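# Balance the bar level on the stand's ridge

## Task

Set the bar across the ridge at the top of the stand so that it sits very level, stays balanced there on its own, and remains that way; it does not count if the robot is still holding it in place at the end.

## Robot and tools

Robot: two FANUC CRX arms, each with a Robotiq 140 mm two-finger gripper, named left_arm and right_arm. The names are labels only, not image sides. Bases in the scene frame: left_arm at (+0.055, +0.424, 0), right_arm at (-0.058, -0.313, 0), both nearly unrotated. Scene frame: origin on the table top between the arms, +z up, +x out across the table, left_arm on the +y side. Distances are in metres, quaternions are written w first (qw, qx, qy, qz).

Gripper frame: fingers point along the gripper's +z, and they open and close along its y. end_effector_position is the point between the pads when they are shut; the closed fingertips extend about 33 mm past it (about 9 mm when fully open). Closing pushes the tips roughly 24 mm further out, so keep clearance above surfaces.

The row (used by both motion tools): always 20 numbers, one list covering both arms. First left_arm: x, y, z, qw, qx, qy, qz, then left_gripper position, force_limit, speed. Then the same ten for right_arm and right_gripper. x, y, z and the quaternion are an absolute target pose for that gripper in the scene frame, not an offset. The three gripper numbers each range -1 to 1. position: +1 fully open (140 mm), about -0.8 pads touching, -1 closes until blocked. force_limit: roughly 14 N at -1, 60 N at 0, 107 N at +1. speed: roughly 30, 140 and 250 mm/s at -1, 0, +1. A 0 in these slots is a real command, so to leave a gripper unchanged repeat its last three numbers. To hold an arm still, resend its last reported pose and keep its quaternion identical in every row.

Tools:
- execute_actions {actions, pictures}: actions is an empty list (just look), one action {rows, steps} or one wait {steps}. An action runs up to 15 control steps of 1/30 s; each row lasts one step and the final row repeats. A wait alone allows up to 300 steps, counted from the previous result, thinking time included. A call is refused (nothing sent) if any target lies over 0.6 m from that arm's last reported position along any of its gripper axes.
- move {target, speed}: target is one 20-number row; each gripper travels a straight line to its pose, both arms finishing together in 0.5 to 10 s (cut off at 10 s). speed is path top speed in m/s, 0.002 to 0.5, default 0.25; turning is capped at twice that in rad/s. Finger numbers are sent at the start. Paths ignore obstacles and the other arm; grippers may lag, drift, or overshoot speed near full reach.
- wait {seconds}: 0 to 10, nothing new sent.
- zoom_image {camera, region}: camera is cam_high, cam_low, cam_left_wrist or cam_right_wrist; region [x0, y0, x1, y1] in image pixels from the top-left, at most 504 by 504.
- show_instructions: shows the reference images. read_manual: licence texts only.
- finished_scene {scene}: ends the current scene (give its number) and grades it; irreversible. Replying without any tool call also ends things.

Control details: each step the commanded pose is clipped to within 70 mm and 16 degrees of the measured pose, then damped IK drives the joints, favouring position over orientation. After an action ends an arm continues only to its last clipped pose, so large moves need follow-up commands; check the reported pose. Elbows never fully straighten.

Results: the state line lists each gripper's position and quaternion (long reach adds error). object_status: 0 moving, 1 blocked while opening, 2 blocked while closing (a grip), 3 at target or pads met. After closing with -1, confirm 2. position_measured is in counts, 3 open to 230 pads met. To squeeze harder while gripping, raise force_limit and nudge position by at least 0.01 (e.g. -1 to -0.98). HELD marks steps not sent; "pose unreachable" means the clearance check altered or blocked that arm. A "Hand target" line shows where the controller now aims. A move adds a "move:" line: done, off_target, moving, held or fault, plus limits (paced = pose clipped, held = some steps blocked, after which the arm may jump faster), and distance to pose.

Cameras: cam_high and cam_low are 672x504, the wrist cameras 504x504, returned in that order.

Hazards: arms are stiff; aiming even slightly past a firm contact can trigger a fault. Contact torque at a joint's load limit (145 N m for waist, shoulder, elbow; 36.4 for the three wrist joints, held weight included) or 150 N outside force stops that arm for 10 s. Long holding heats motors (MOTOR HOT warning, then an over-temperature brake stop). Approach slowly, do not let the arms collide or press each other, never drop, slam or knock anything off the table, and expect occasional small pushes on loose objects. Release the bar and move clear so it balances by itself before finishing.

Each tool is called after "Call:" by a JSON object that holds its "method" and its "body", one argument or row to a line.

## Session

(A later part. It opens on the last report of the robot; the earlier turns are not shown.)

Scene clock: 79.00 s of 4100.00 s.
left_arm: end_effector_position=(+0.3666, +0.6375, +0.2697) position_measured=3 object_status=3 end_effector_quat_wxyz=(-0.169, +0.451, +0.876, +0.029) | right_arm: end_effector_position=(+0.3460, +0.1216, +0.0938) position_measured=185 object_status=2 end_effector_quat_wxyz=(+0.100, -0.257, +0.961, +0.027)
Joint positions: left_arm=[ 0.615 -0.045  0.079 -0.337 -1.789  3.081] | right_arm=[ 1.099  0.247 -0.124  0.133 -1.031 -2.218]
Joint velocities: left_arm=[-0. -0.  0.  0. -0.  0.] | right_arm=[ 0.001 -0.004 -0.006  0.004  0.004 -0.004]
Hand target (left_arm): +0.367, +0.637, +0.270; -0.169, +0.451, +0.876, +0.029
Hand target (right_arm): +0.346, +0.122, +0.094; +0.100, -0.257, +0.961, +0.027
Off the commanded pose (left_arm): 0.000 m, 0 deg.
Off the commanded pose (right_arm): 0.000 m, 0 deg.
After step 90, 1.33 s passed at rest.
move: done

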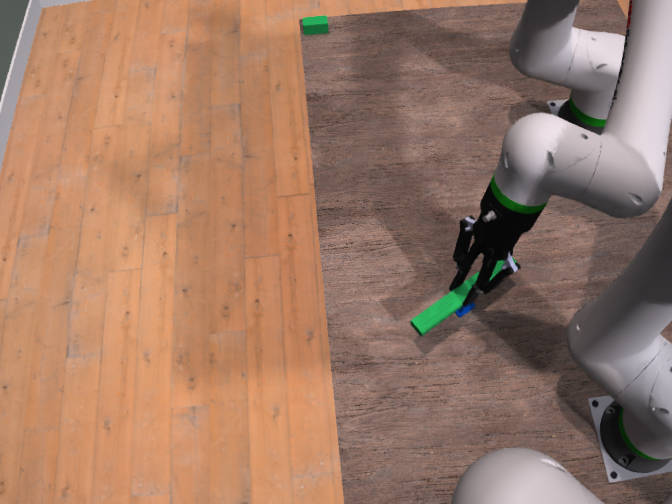

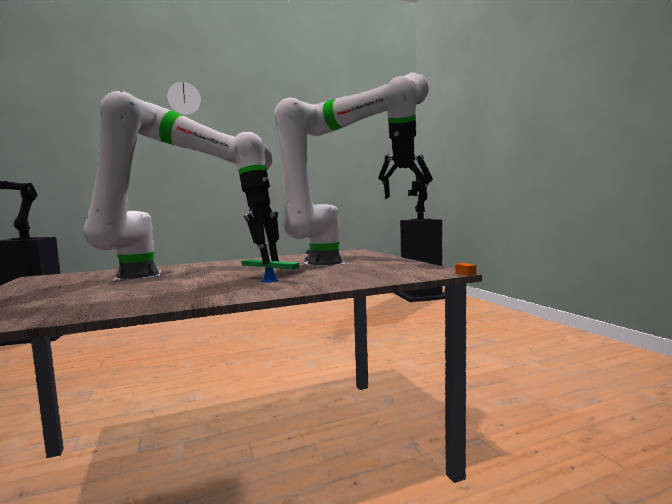

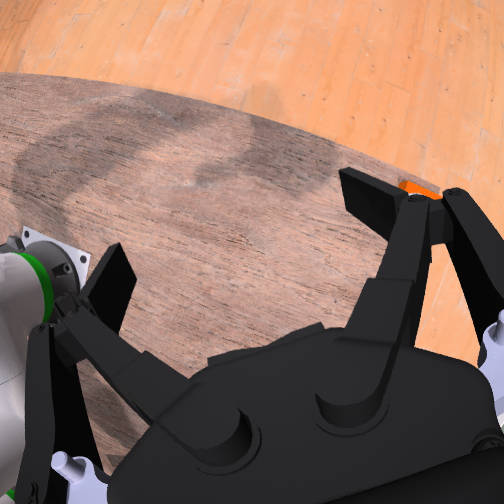

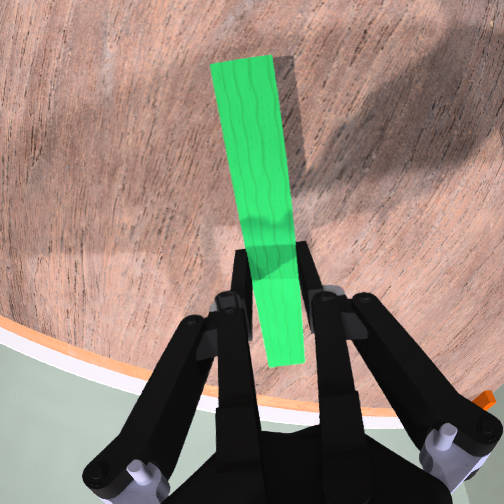

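Call:
{"method": "move", "body": {
  "target": [0.3666,0.6375,0.2697,-0.169,0.451,0.876,0.029,1,0,0,0.3458,0.1217,0.0921,0.0998,-0.2576,0.9608,0.0268,-0.98,-0.2,-0.3],
  "speed": 0.01
}}

Call:
{"method": "execute_actions", "body": {
  "actions": [
    {"rows":[[0.3666,0.6375,0.2697,-0.169,0.451,0.876,0.029,1,0,0,0.3458,0.1217,0.0921,0.0998,-0.2576,0.9608,0.0268,-0.38,-0.3,-1]],"steps":12}
  ],
  "pictures": false
}}

Call:
{"method": "execute_actions", "body": {
  "actions": [
    {"rows":[[0.3666,0.6375,0.2697,-0.169,0.451,0.876,0.029,1,0,0,0.3458,0.1217,0.0921,0.0998,-0.2576,0.9608,0.0268,-1,-0.7,-0.3]],"steps":9}
  ]
}}

Call:
{"method": "zoom_image", "body": {
  "camera": "cam_low",
  "region": [230,240,310,295]
}}

Scene clock: 88.43 s of 4100.00 s.
left_arm: end_effector_position=(+0.3666, +0.6375, +0.2697) position_measured=3 object_status=3 end_effector_quat_wxyz=(-0.169, +0.451, +0.876, +0.029) | right_arm: end_effector_position=(+0.3458, +0.1217, +0.0921) position_measured=185 object_status=2 end_effector_quat_wxyz=(+0.100, -0.258, +0.961, +0.027)
Joint positions: left_arm=[ 0.615 -0.045  0.079 -0.337 -1.789  3.081] | right_arm=[ 1.099  0.248 -0.127  0.134 -1.027 -2.219]
Joint velocities: left_arm=[-0.    -0.001  0.    -0.    -0.     0.002] | right_arm=[-0.001 -0.    -0.    -0.     0.001 -0.001]
Hand target (left_arm): +0.367, +0.637, +0.270; -0.169, +0.451, +0.876, +0.029
Hand target (right_arm): +0.346, +0.122, +0.092; +0.100, -0.258, +0.961, +0.027
Off the commanded pose (left_arm): 0.000 m, 0 deg.
Off the commanded pose (right_arm): 0.000 m, 0 deg.
After step 90, 5.73 s passed at rest.
move: done

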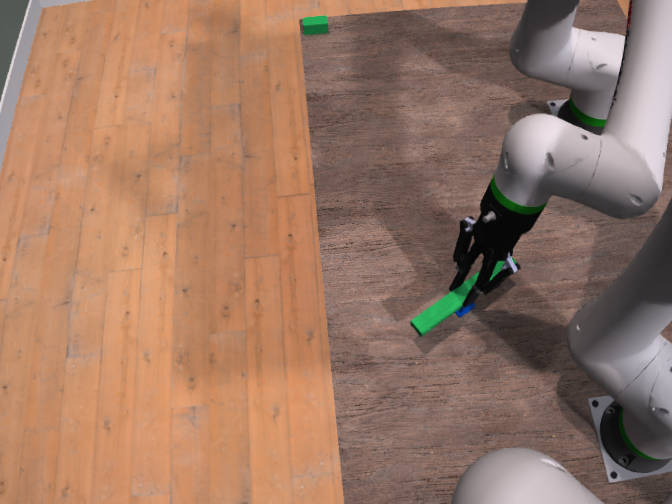

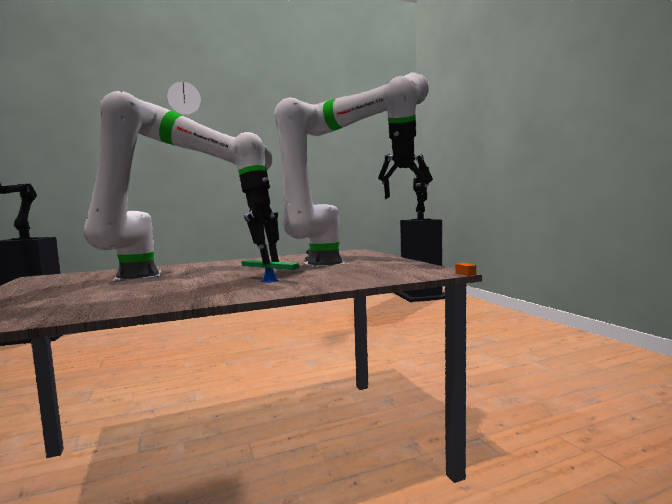

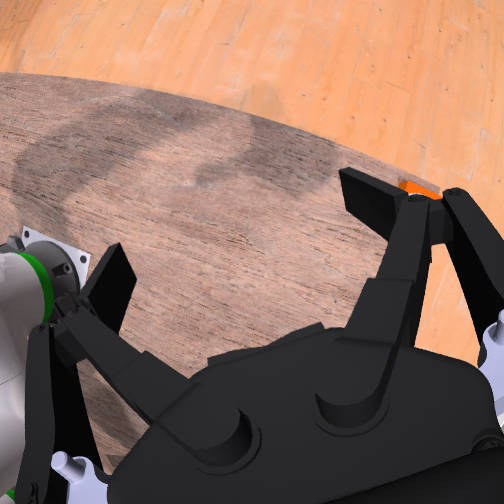

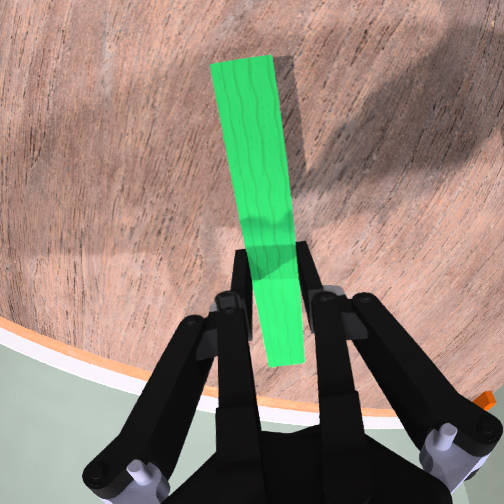

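Scene clock: 88.83 s of 4100.00 s.
left_arm: end_effector_position=(+0.3666, +0.6375, +0.2697) position_measured=3 object_status=3 end_effector_quat_wxyz=(-0.169, +0.451, +0.876, +0.029) | right_arm: end_effector_position=(+0.3458, +0.1217, +0.0921) position_measured=177 object_status=0 end_effector_quat_wxyz=(+0.100, -0.258, +0.961, +0.027)
Joint positions: left_arm=[ 0.615 -0.045  0.079 -0.337 -1.789  3.081] | right_arm=[ 1.099  0.248 -0.127  0.134 -1.027 -2.219]
Joint velocities: left_arm=[ 0.     0.001  0.     0.    -0.    -0.   ] | right_arm=[-0.001  0.    -0.     0.    -0.    -0.001]
Hand target (left_arm): +0.367, +0.637, +0.270; -0.169, +0.451, +0.876, +0.029
Hand target (right_arm): +0.346, +0.122, +0.092; +0.100, -0.258, +0.961, +0.027
Off the commanded pose (left_arm): 0.000 m, 0 deg.
Off the commanded pose (right_arm): 0.000 m, 0 deg.
Steps of this call (steps 1 to 12: all 12 steps of this action). Readings (end_effector_position | what the end effector reports):
1: left_arm (+0.3666, +0.6375, +0.2697) | right_arm (+0.3458, +0.1217, +0.0921) | left_arm position_measured=3 object_status=3 | right_arm position_measured=185 object_status=0
2: left_arm (+0.3666, +0.6375, +0.2697) | right_arm (+0.3458, +0.1217, +0.0921) | left_arm position_measured=3 object_status=3 | right_arm position_measured=185 object_status=0
4: left_arm (+0.3666, +0.6375, +0.2697) | right_arm (+0.3458, +0.1217, +0.0921) | left_arm position_measured=3 object_status=3 | right_arm position_measured=181 object_status=0
8: left_arm (+0.3666, +0.6375, +0.2697) | right_arm (+0.3458, +0.1217, +0.0921) | left_arm position_measured=3 object_status=3 | right_arm position_measured=177 object_status=0
12: the state above

Scene clock: 89.13 s of 4100.00 s.
left_arm: end_effector_position=(+0.3666, +0.6375, +0.2697) position_measured=3 object_status=3 end_effector_quat_wxyz=(-0.169, +0.451, +0.876, +0.029) | right_arm: end_effector_position=(+0.3458, +0.1217, +0.0921) position_measured=183 object_status=0 end_effector_quat_wxyz=(+0.100, -0.258, +0.961, +0.027)
Joint positions: left_arm=[ 0.615 -0.045  0.079 -0.337 -1.789  3.081] | right_arm=[ 1.099  0.248 -0.127  0.134 -1.027 -2.219]
Joint velocities: left_arm=[ 0.     0.001 -0.     0.     0.    -0.001] | right_arm=[-0.     0.    -0.     0.    -0.001 -0.   ]
Hand target (left_arm): +0.367, +0.637, +0.270; -0.169, +0.451, +0.876, +0.029
Hand target (right_arm): +0.346, +0.122, +0.092; +0.100, -0.258, +0.961, +0.027
Off the commanded pose (left_arm): 0.000 m, 0 deg.
Off the commanded pose (right_arm): 0.000 m, 0 deg.
Steps of this call (steps 1 to 9: all 9 steps of this action). Readings (end_effector_position | what the end effector reports):
1: left_arm (+0.3666, +0.6375, +0.2697) | right_arm (+0.3458, +0.1217, +0.0921) | left_arm position_measured=3 object_status=3 | right_arm position_measured=177 object_status=0
2: left_arm (+0.3666, +0.6375, +0.2697) | right_arm (+0.3458, +0.1217, +0.0921) | left_arm position_measured=3 object_status=3 | right_arm position_measured=180 object_status=0
4: left_arm (+0.3666, +0.6375, +0.2697) | right_arm (+0.3458, +0.1217, +0.0921) | left_arm position_measured=3 object_status=3 | right_arm position_measured=183 object_status=0
8: left_arm (+0.3666, +0.6375, +0.2697) | right_arm (+0.3458, +0.1217, +0.0921) | left_arm position_measured=3 object_status=3 | right_arm position_measured=183 object_status=0
9: the state above

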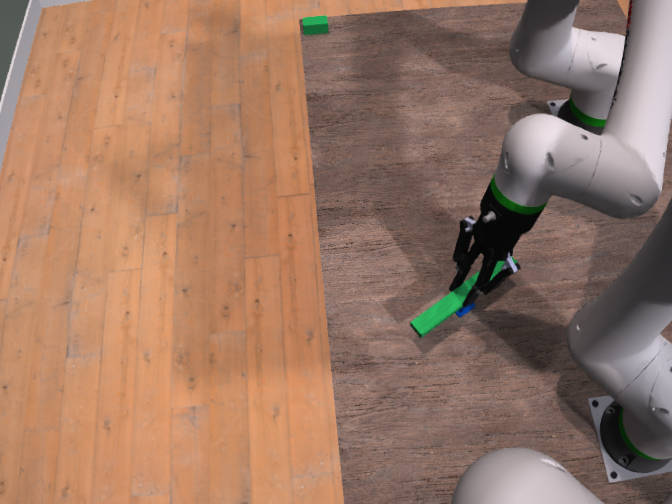

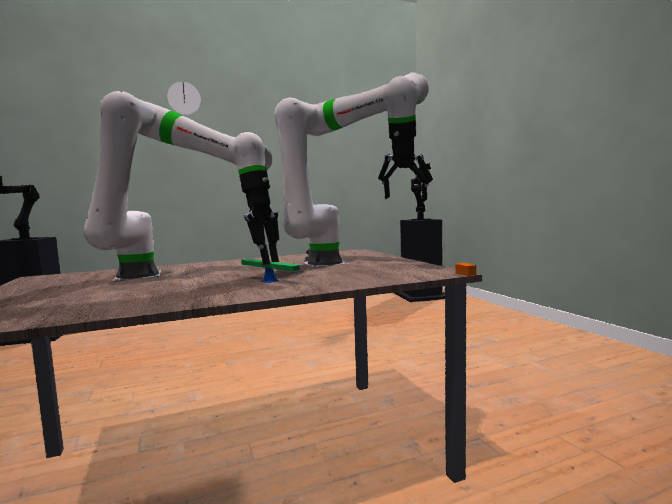

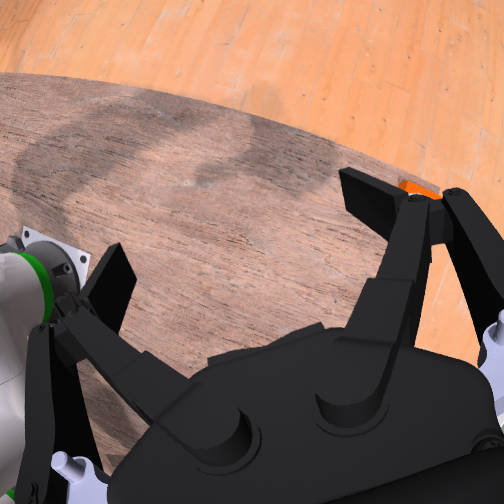

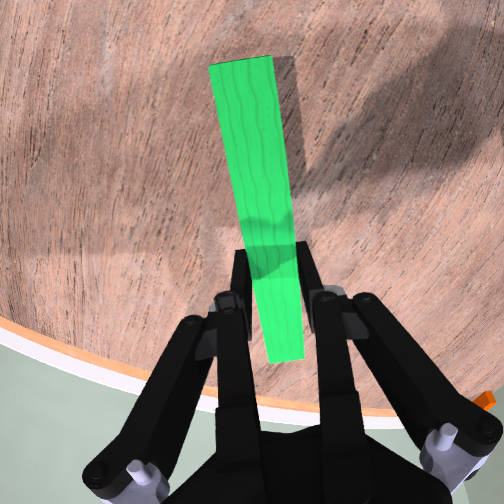

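Region (230, 240, 310, 295) of cam_low's 672x504 image, scaled by 6.300, with more detail than that image has; it fills the top 346 rows of this view, and the rest is white.

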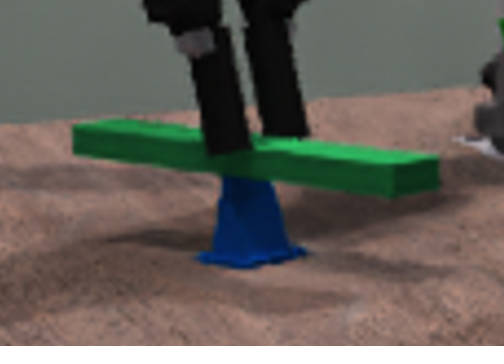

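Call:
{"method": "move", "body": {
  "target": [0.3666,0.6375,0.2697,-0.169,0.451,0.876,0.029,1,0,0,0.3458,0.1217,0.0945,0.0998,-0.2576,0.9608,0.0268,-0.98,-0.2,-0.3],
  "speed": 0.01
}}

Call:
{"method": "move", "body": {
  "target": [0.3666,0.6375,0.2697,-0.169,0.451,0.876,0.029,1,0,0,0.3434,0.1203,0.094,0.1156,-0.2571,0.959,0.031,-0.98,-0.2,-0.3],
  "speed": 0.02
}}

Call:
{"method": "zoom_image", "body": {
  "camera": "cam_low",
  "region": [230,240,310,295]
}}

Scene clock: 93.03 s of 4100.00 s.
left_arm: end_effector_position=(+0.3666, +0.6375, +0.2697) position_measured=3 object_status=3 end_effector_quat_wxyz=(-0.169, +0.451, +0.876, +0.029) | right_arm: end_effector_position=(+0.3458, +0.1217, +0.0945) position_measured=185 object_status=2 end_effector_quat_wxyz=(+0.100, -0.258, +0.961, +0.027)
Joint positions: left_arm=[ 0.615 -0.045  0.079 -0.337 -1.789  3.081] | right_arm=[ 1.099  0.246 -0.123  0.133 -1.032 -2.218]
Joint velocities: left_arm=[ 0.    -0.001  0.     0.     0.    -0.   ] | right_arm=[ 0.001 -0.001  0.001  0.     0.    -0.001]
Hand target (left_arm): +0.367, +0.637, +0.270; -0.169, +0.451, +0.876, +0.029
Hand target (right_arm): +0.346, +0.122, +0.094; +0.100, -0.258, +0.961, +0.027
Off the commanded pose (left_arm): 0.000 m, 0 deg.
Off the commanded pose (right_arm): 0.000 m, 0 deg.
After step 90, 0.20 s passed at rest.
move: done

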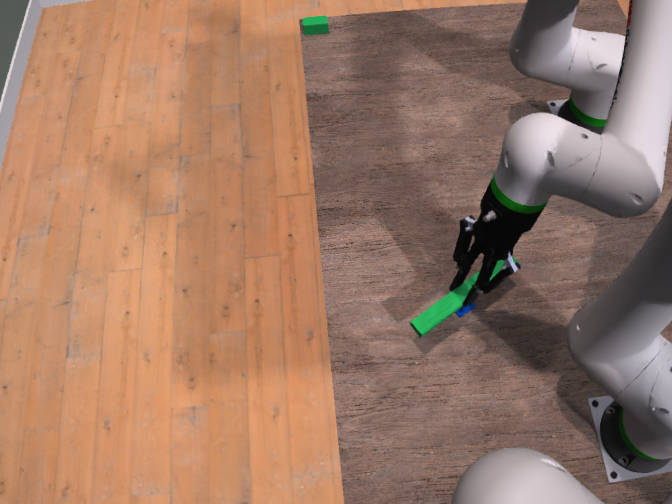

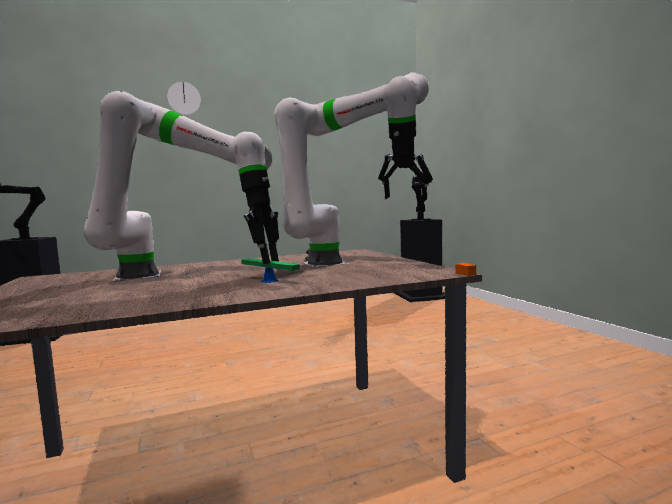

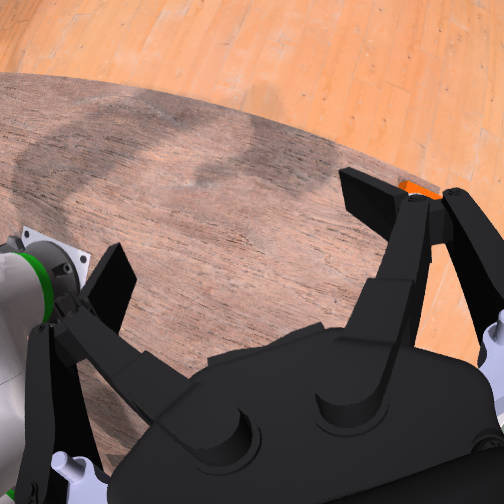

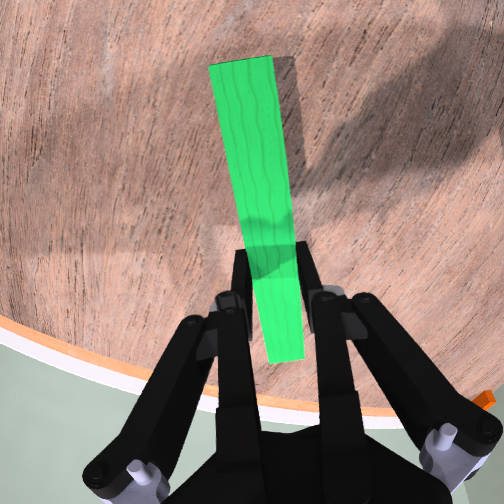

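Scene clock: 94.07 s of 4100.00 s.
left_arm: end_effector_position=(+0.3666, +0.6375, +0.2697) position_measured=3 object_status=3 end_effector_quat_wxyz=(-0.169, +0.451, +0.876, +0.029) | right_arm: end_effector_position=(+0.3435, +0.1203, +0.0940) position_measured=185 object_status=2 end_effector_quat_wxyz=(+0.116, -0.257, +0.959, +0.031)
Joint positions: left_arm=[ 0.615 -0.045  0.079 -0.337 -1.789  3.081] | right_arm=[ 1.114  0.217 -0.176  0.162 -0.986 -2.25 ]
Joint velocities: left_arm=[ 0. -0. -0. -0. -0. -0.] | right_arm=[ 0.002 -0.001 -0.004  0.002  0.004 -0.003]
Hand target (left_arm): +0.367, +0.637, +0.270; -0.169, +0.451, +0.876, +0.029
Hand target (right_arm): +0.343, +0.120, +0.094; +0.116, -0.257, +0.959, +0.031
Off the commanded pose (left_arm): 0.000 m, 0 deg.
Off the commanded pose (right_arm): 0.000 m, 0 deg.
move: done

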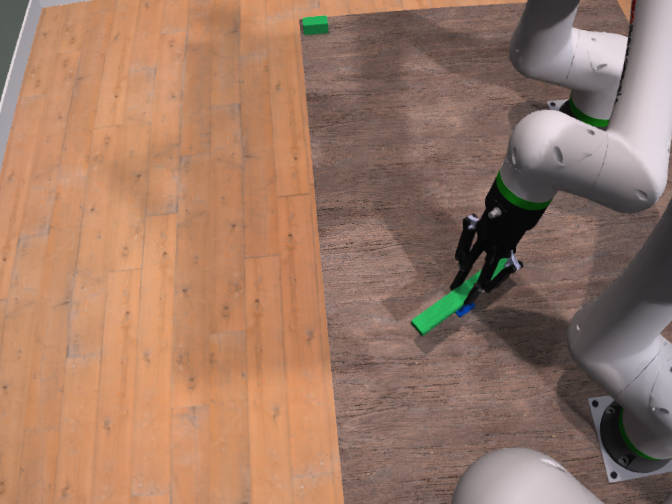

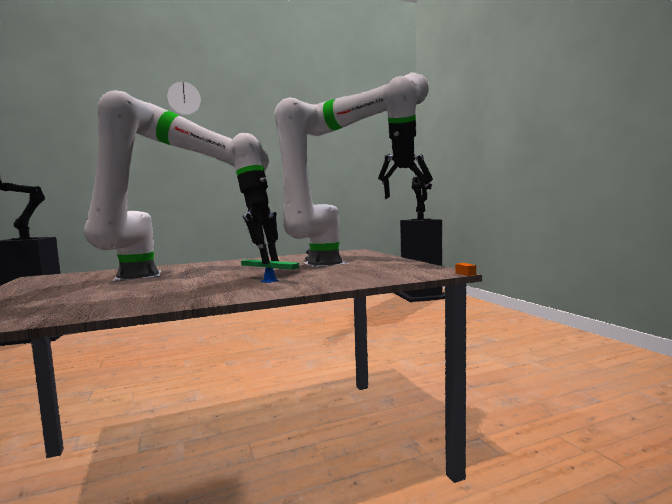

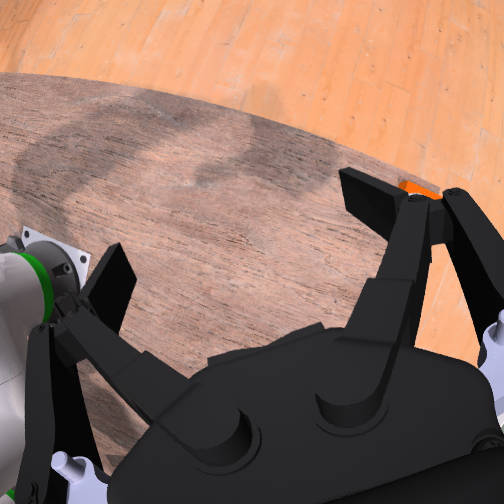

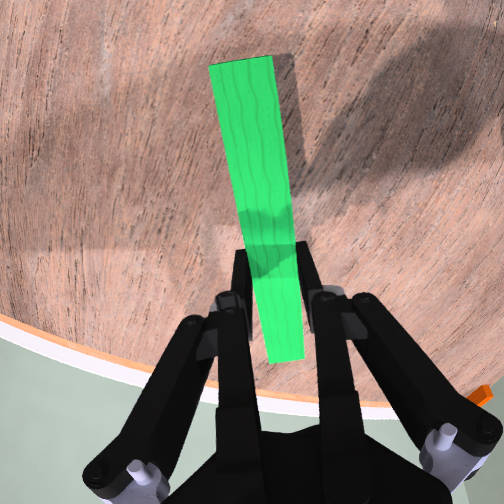

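Region (230, 240, 310, 295) of cam_low's 672x504 image, scaled by 6.300, with more detail than that image has; it fills the top 346 rows of this view, and the rest is white.

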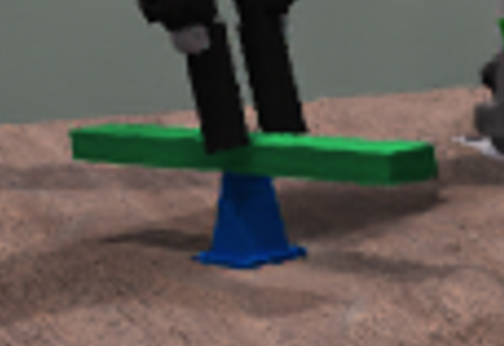

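Call:
{"method": "move", "body": {
  "target": [0.3666,0.6375,0.2697,-0.169,0.451,0.876,0.029,1,0,0,0.3434,0.1203,0.0922,0.1156,-0.2571,0.959,0.031,-0.98,-0.2,-0.3],
  "speed": 0.01
}}

Call:
{"method": "execute_actions", "body": {
  "actions": [
    {"rows":[[0.3666,0.6375,0.2697,-0.169,0.451,0.876,0.029,1,0,0,0.3434,0.1203,0.0922,0.1156,-0.2571,0.959,0.031,-0.38,-0.3,-1]],"steps":12}
  ],
  "pictures": false
}}

Call:
{"method": "execute_actions", "body": {
  "actions": [
    {"rows":[[0.3666,0.6375,0.2697,-0.169,0.451,0.876,0.029,1,0,0,0.3434,0.1203,0.0922,0.1156,-0.2571,0.959,0.031,-1,-0.7,-0.3]],"steps":9}
  ]
}}

Call:
{"method": "zoom_image", "body": {
  "camera": "cam_low",
  "region": [230,240,310,295]
}}

Scene clock: 98.77 s of 4100.00 s.
left_arm: end_effector_position=(+0.3666, +0.6375, +0.2697) position_measured=3 object_status=3 end_effector_quat_wxyz=(-0.169, +0.451, +0.876, +0.029) | right_arm: end_effector_position=(+0.3434, +0.1203, +0.0923) position_measured=185 object_status=2 end_effector_quat_wxyz=(+0.116, -0.257, +0.959, +0.031)
Joint positions: left_arm=[ 0.615 -0.045  0.079 -0.337 -1.789  3.081] | right_arm=[ 1.114  0.218 -0.179  0.163 -0.981 -2.251]
Joint velocities: left_arm=[ 0.     0.001 -0.     0.     0.    -0.002] | right_arm=[-0.001  0.    -0.001 -0.     0.002  0.   ]
Hand target (left_arm): +0.367, +0.637, +0.270; -0.169, +0.451, +0.876, +0.029
Hand target (right_arm): +0.343, +0.120, +0.092; +0.116, -0.257, +0.959, +0.031
Off the commanded pose (left_arm): 0.000 m, 0 deg.
Off the commanded pose (right_arm): 0.000 m, 0 deg.
After step 90, 1.00 s passed at rest.
move: done

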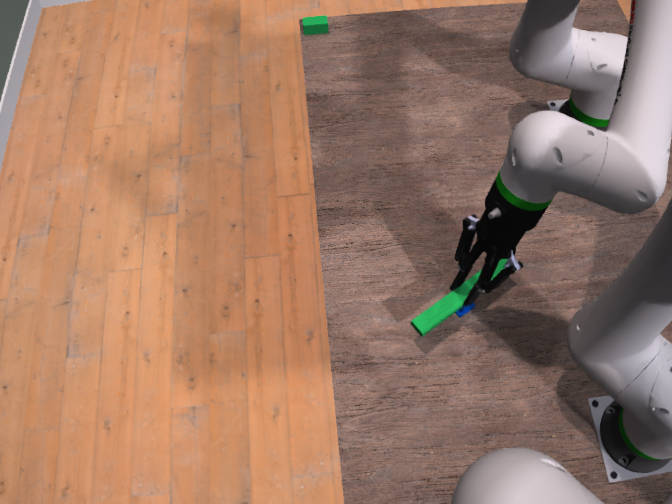

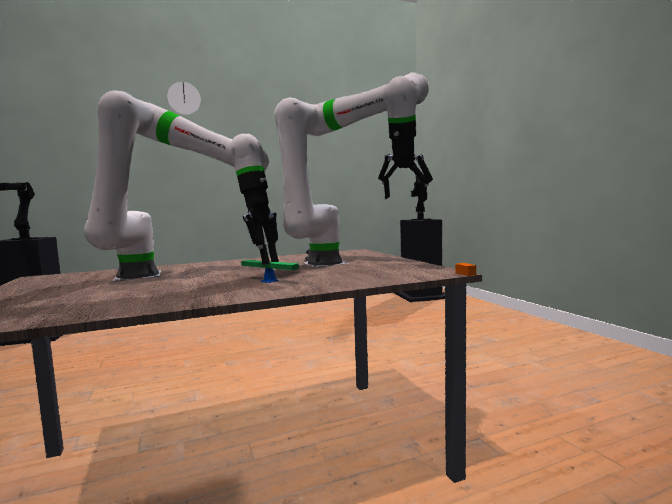

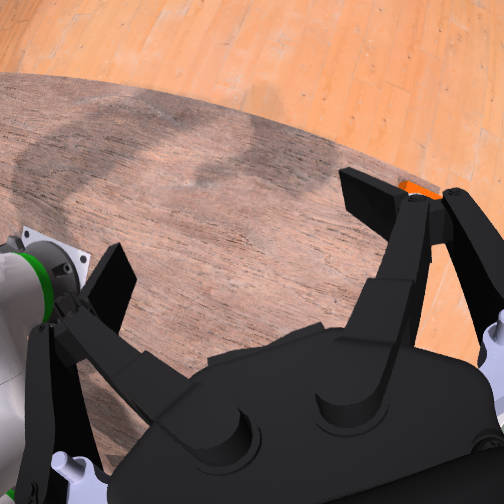

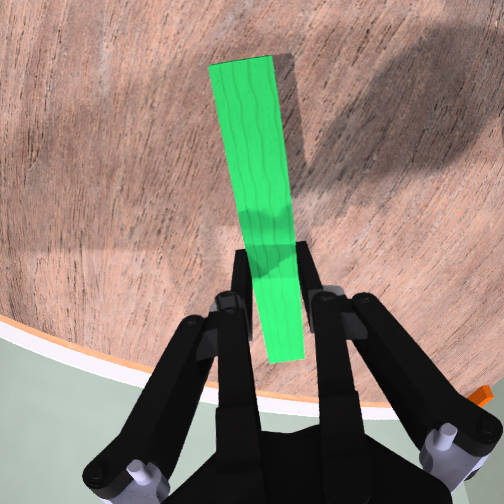

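Scene clock: 99.17 s of 4100.00 s.
left_arm: end_effector_position=(+0.3666, +0.6375, +0.2697) position_measured=3 object_status=3 end_effector_quat_wxyz=(-0.169, +0.451, +0.876, +0.029) | right_arm: end_effector_position=(+0.3434, +0.1203, +0.0922) position_measured=177 object_status=0 end_effector_quat_wxyz=(+0.116, -0.257, +0.959, +0.031)
Joint positions: left_arm=[ 0.615 -0.045  0.079 -0.337 -1.789  3.081] | right_arm=[ 1.114  0.218 -0.179  0.163 -0.981 -2.251]
Joint velocities: left_arm=[-0.     0.     0.     0.     0.001 -0.001] | right_arm=[ 0.001 -0.    -0.    -0.     0.     0.001]
Hand target (left_arm): +0.367, +0.637, +0.270; -0.169, +0.451, +0.876, +0.029
Hand target (right_arm): +0.343, +0.120, +0.092; +0.116, -0.257, +0.959, +0.031
Off the commanded pose (left_arm): 0.000 m, 0 deg.
Off the commanded pose (right_arm): 0.000 m, 0 deg.
Steps of this call (steps 1 to 12: all 12 steps of this action). Readings (end_effector_position | what the end effector reports):
1: left_arm (+0.3666, +0.6375, +0.2697) | right_arm (+0.3434, +0.1203, +0.0923) | left_arm position_measured=3 object_status=3 | right_arm position_measured=185 object_status=0
2: left_arm (+0.3666, +0.6375, +0.2697) | right_arm (+0.3434, +0.1203, +0.0922) | left_arm position_measured=3 object_status=3 | right_arm position_measured=185 object_status=0
4: left_arm (+0.3666, +0.6375, +0.2697) | right_arm (+0.3434, +0.1203, +0.0922) | left_arm position_measured=3 object_status=3 | right_arm position_measured=181 object_status=0
8: left_arm (+0.3666, +0.6375, +0.2697) | right_arm (+0.3434, +0.1203, +0.0922) | left_arm position_measured=3 object_status=3 | right_arm position_measured=177 object_status=0
12: the state above

Scene clock: 99.47 s of 4100.00 s.
left_arm: end_effector_position=(+0.3666, +0.6375, +0.2697) position_measured=3 object_status=3 end_effector_quat_wxyz=(-0.169, +0.451, +0.876, +0.029) | right_arm: end_effector_position=(+0.3434, +0.1203, +0.0922) position_measured=183 object_status=0 end_effector_quat_wxyz=(+0.116, -0.257, +0.959, +0.031)
Joint positions: left_arm=[ 0.615 -0.045  0.079 -0.337 -1.789  3.081] | right_arm=[ 1.114  0.218 -0.179  0.163 -0.981 -2.251]
Joint velocities: left_arm=[ 0.     0.     0.     0.001 -0.    -0.   ] | right_arm=[ 0.001 -0.    -0.     0.    -0.     0.   ]
Hand target (left_arm): +0.367, +0.637, +0.270; -0.169, +0.451, +0.876, +0.029
Hand target (right_arm): +0.343, +0.120, +0.092; +0.116, -0.257, +0.959, +0.031
Off the commanded pose (left_arm): 0.000 m, 0 deg.
Off the commanded pose (right_arm): 0.000 m, 0 deg.
Steps of this call (steps 1 to 9: all 9 steps of this action). Readings (end_effector_position | what the end effector reports):
1: left_arm (+0.3666, +0.6375, +0.2697) | right_arm (+0.3434, +0.1203, +0.0922) | left_arm position_measured=3 object_status=3 | right_arm position_measured=177 object_status=0
2: left_arm (+0.3666, +0.6375, +0.2697) | right_arm (+0.3434, +0.1203, +0.0922) | left_arm position_measured=3 object_status=3 | right_arm position_measured=180 object_status=0
4: left_arm (+0.3666, +0.6375, +0.2697) | right_arm (+0.3434, +0.1203, +0.0922) | left_arm position_measured=3 object_status=3 | right_arm position_measured=183 object_status=0
8: left_arm (+0.3666, +0.6375, +0.2697) | right_arm (+0.3434, +0.1203, +0.0922) | left_arm position_measured=3 object_status=3 | right_arm position_measured=183 object_status=0
9: the state above

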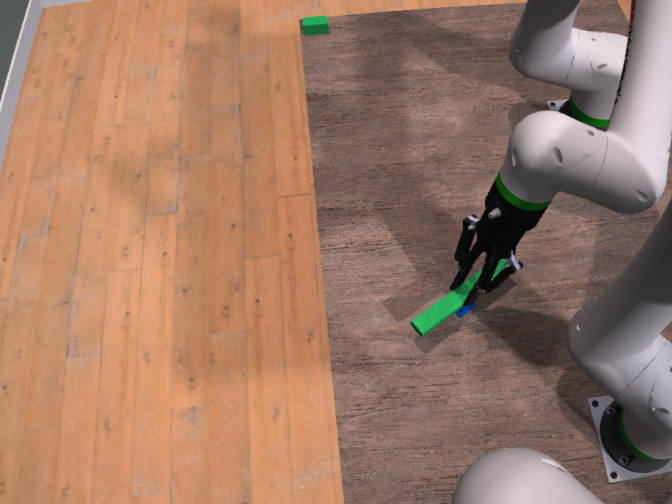

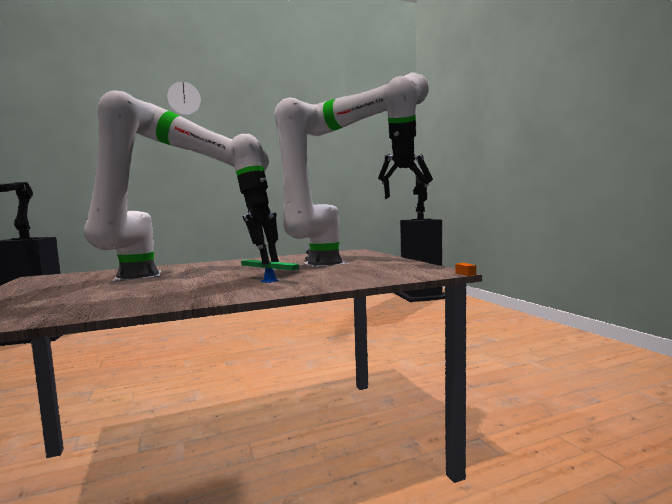

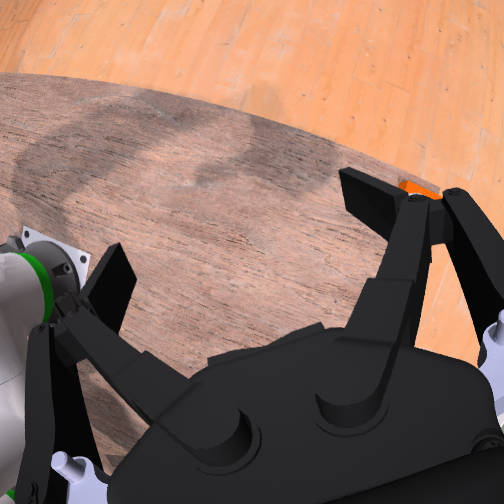

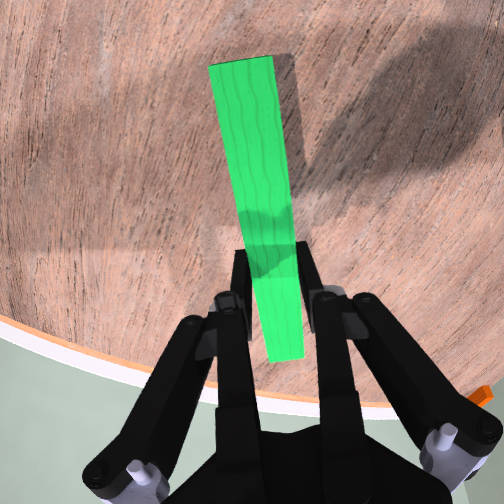

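Region (230, 240, 310, 295) of cam_low's 672x504 image, scaled by 6.300, with more detail than that image has; it fills the top 346 rows of this view, and the rest is white.

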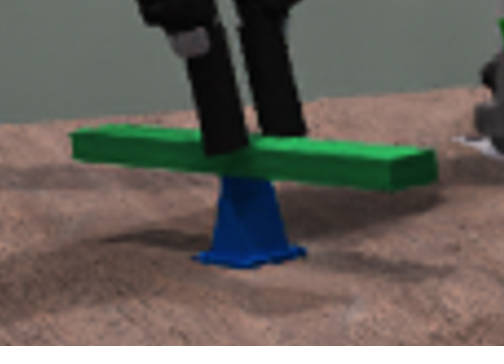

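Nearly level; one more, longer pulse.

Call:
{"method": "execute_actions", "body": {
  "actions": [
    {"rows":[[0.3666,0.6375,0.2697,-0.169,0.451,0.876,0.029,1,0,0,0.3434,0.1203,0.0922,0.1156,-0.2571,0.959,0.031,-0.38,-0.3,-1]],"steps":15}
  ],
  "pictures": false
}}

Call:
{"method": "execute_actions", "body": {
  "actions": [
    {"rows":[[0.3666,0.6375,0.2697,-0.169,0.451,0.876,0.029,1,0,0,0.3434,0.1203,0.0922,0.1156,-0.2571,0.959,0.031,-1,-0.7,-0.3]],"steps":9}
  ]
}}

Call:
{"method": "zoom_image", "body": {
  "camera": "cam_low",
  "region": [230,240,310,295]
}}

Scene clock: 102.73 s of 4100.00 s.
left_arm: end_effector_position=(+0.3666, +0.6375, +0.2697) position_measured=3 object_status=3 end_effector_quat_wxyz=(-0.169, +0.451, +0.876, +0.029) | right_arm: end_effector_position=(+0.3434, +0.1203, +0.0922) position_measured=177 object_status=3 end_effector_quat_wxyz=(+0.116, -0.257, +0.959, +0.031)
Joint positions: left_arm=[ 0.615 -0.045  0.079 -0.337 -1.789  3.081] | right_arm=[ 1.114  0.218 -0.179  0.163 -0.981 -2.251]
Joint velocities: left_arm=[ 0.    -0.    -0.    -0.001  0.     0.003] | right_arm=[ 0.    -0.001 -0.     0.     0.     0.002]
Hand target (left_arm): +0.367, +0.637, +0.270; -0.169, +0.451, +0.876, +0.029
Hand target (right_arm): +0.343, +0.120, +0.092; +0.116, -0.257, +0.959, +0.031
Off the commanded pose (left_arm): 0.000 m, 0 deg.
Off the commanded pose (right_arm): 0.000 m, 0 deg.
Steps of this call (steps 1 to 83: nothing new was sent; steps 84 to 98: all 15 steps of this action). Readings (end_effector_position | what the end effector reports):
84: left_arm (+0.3666, +0.6375, +0.2697) | right_arm (+0.3434, +0.1203, +0.0922) | left_arm position_measured=3 object_status=3 | right_arm position_measured=183 object_status=0
85: left_arm (+0.3666, +0.6375, +0.2697) | right_arm (+0.3434, +0.1203, +0.0922) | left_arm position_measured=3 object_status=3 | right_arm position_measured=183 object_status=0
87: left_arm (+0.3666, +0.6375, +0.2697) | right_arm (+0.3434, +0.1203, +0.0922) | left_arm position_measured=3 object_status=3 | right_arm position_measured=179 object_status=0
91: left_arm (+0.3666, +0.6375, +0.2697) | right_arm (+0.3434, +0.1203, +0.0922) | left_arm position_measured=3 object_status=3 | right_arm position_measured=177 object_status=0
98: the state above

Scene clock: 103.03 s of 4100.00 s.
left_arm: end_effector_position=(+0.3666, +0.6375, +0.2697) position_measured=3 object_status=3 end_effector_quat_wxyz=(-0.169, +0.451, +0.876, +0.029) | right_arm: end_effector_position=(+0.3434, +0.1203, +0.0922) position_measured=183 object_status=0 end_effector_quat_wxyz=(+0.116, -0.257, +0.959, +0.031)
Joint positions: left_arm=[ 0.615 -0.045  0.079 -0.337 -1.789  3.081] | right_arm=[ 1.114  0.218 -0.179  0.163 -0.981 -2.251]
Joint velocities: left_arm=[0.    0.    0.    0.    0.    0.002] | right_arm=[-0.001 -0.     0.    -0.001 -0.002  0.   ]
Hand target (left_arm): +0.367, +0.637, +0.270; -0.169, +0.451, +0.876, +0.029
Hand target (right_arm): +0.343, +0.120, +0.092; +0.116, -0.257, +0.959, +0.031
Off the commanded pose (left_arm): 0.000 m, 0 deg.
Off the commanded pose (right_arm): 0.000 m, 0 deg.
Steps of this call (steps 1 to 9: all 9 steps of this action). Readings (end_effector_position | what the end effector reports):
1: left_arm (+0.3666, +0.6375, +0.2697) | right_arm (+0.3434, +0.1203, +0.0922) | left_arm position_measured=3 object_status=3 | right_arm position_measured=177 object_status=0
2: left_arm (+0.3666, +0.6375, +0.2697) | right_arm (+0.3434, +0.1203, +0.0922) | left_arm position_measured=3 object_status=3 | right_arm position_measured=180 object_status=0
4: left_arm (+0.3666, +0.6375, +0.2697) | right_arm (+0.3434, +0.1203, +0.0922) | left_arm position_measured=3 object_status=3 | right_arm position_measured=183 object_status=0
8: left_arm (+0.3666, +0.6375, +0.2697) | right_arm (+0.3434, +0.1203, +0.0922) | left_arm position_measured=3 object_status=3 | right_arm position_measured=183 object_status=0
9: the state above

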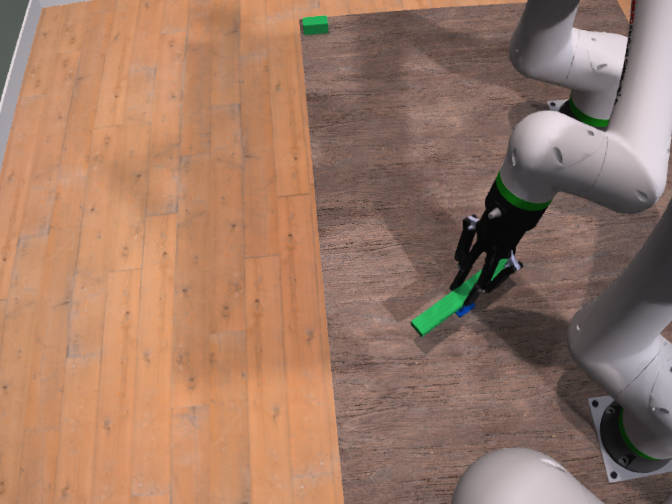

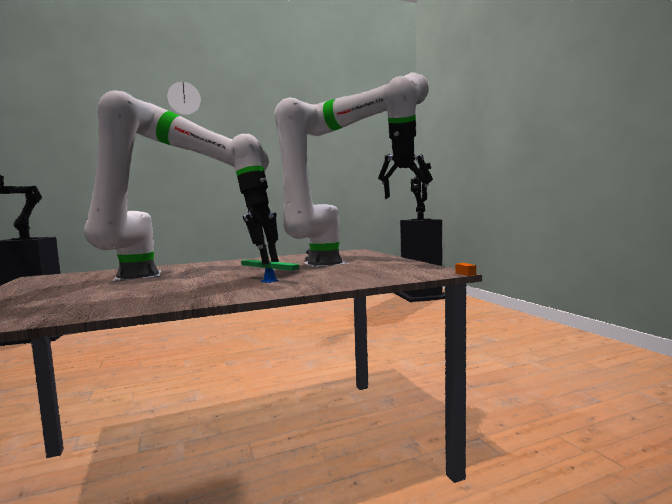

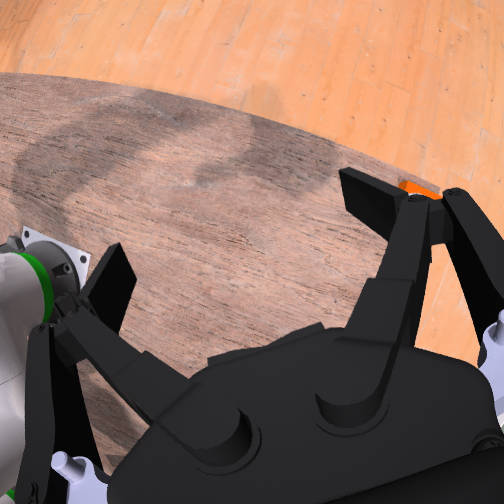

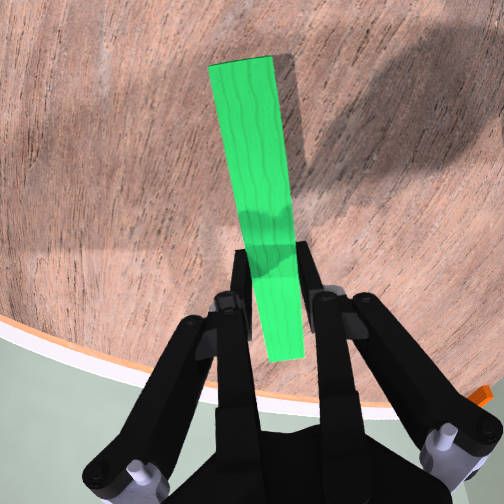

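Region (230, 240, 310, 295) of cam_low's 672x504 image, scaled by 6.300, with more detail than that image has; it fills the top 346 rows of this view, and the rest is white.

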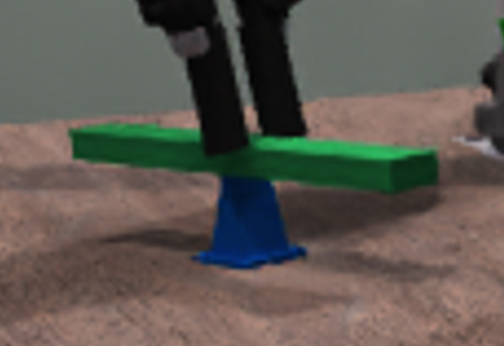

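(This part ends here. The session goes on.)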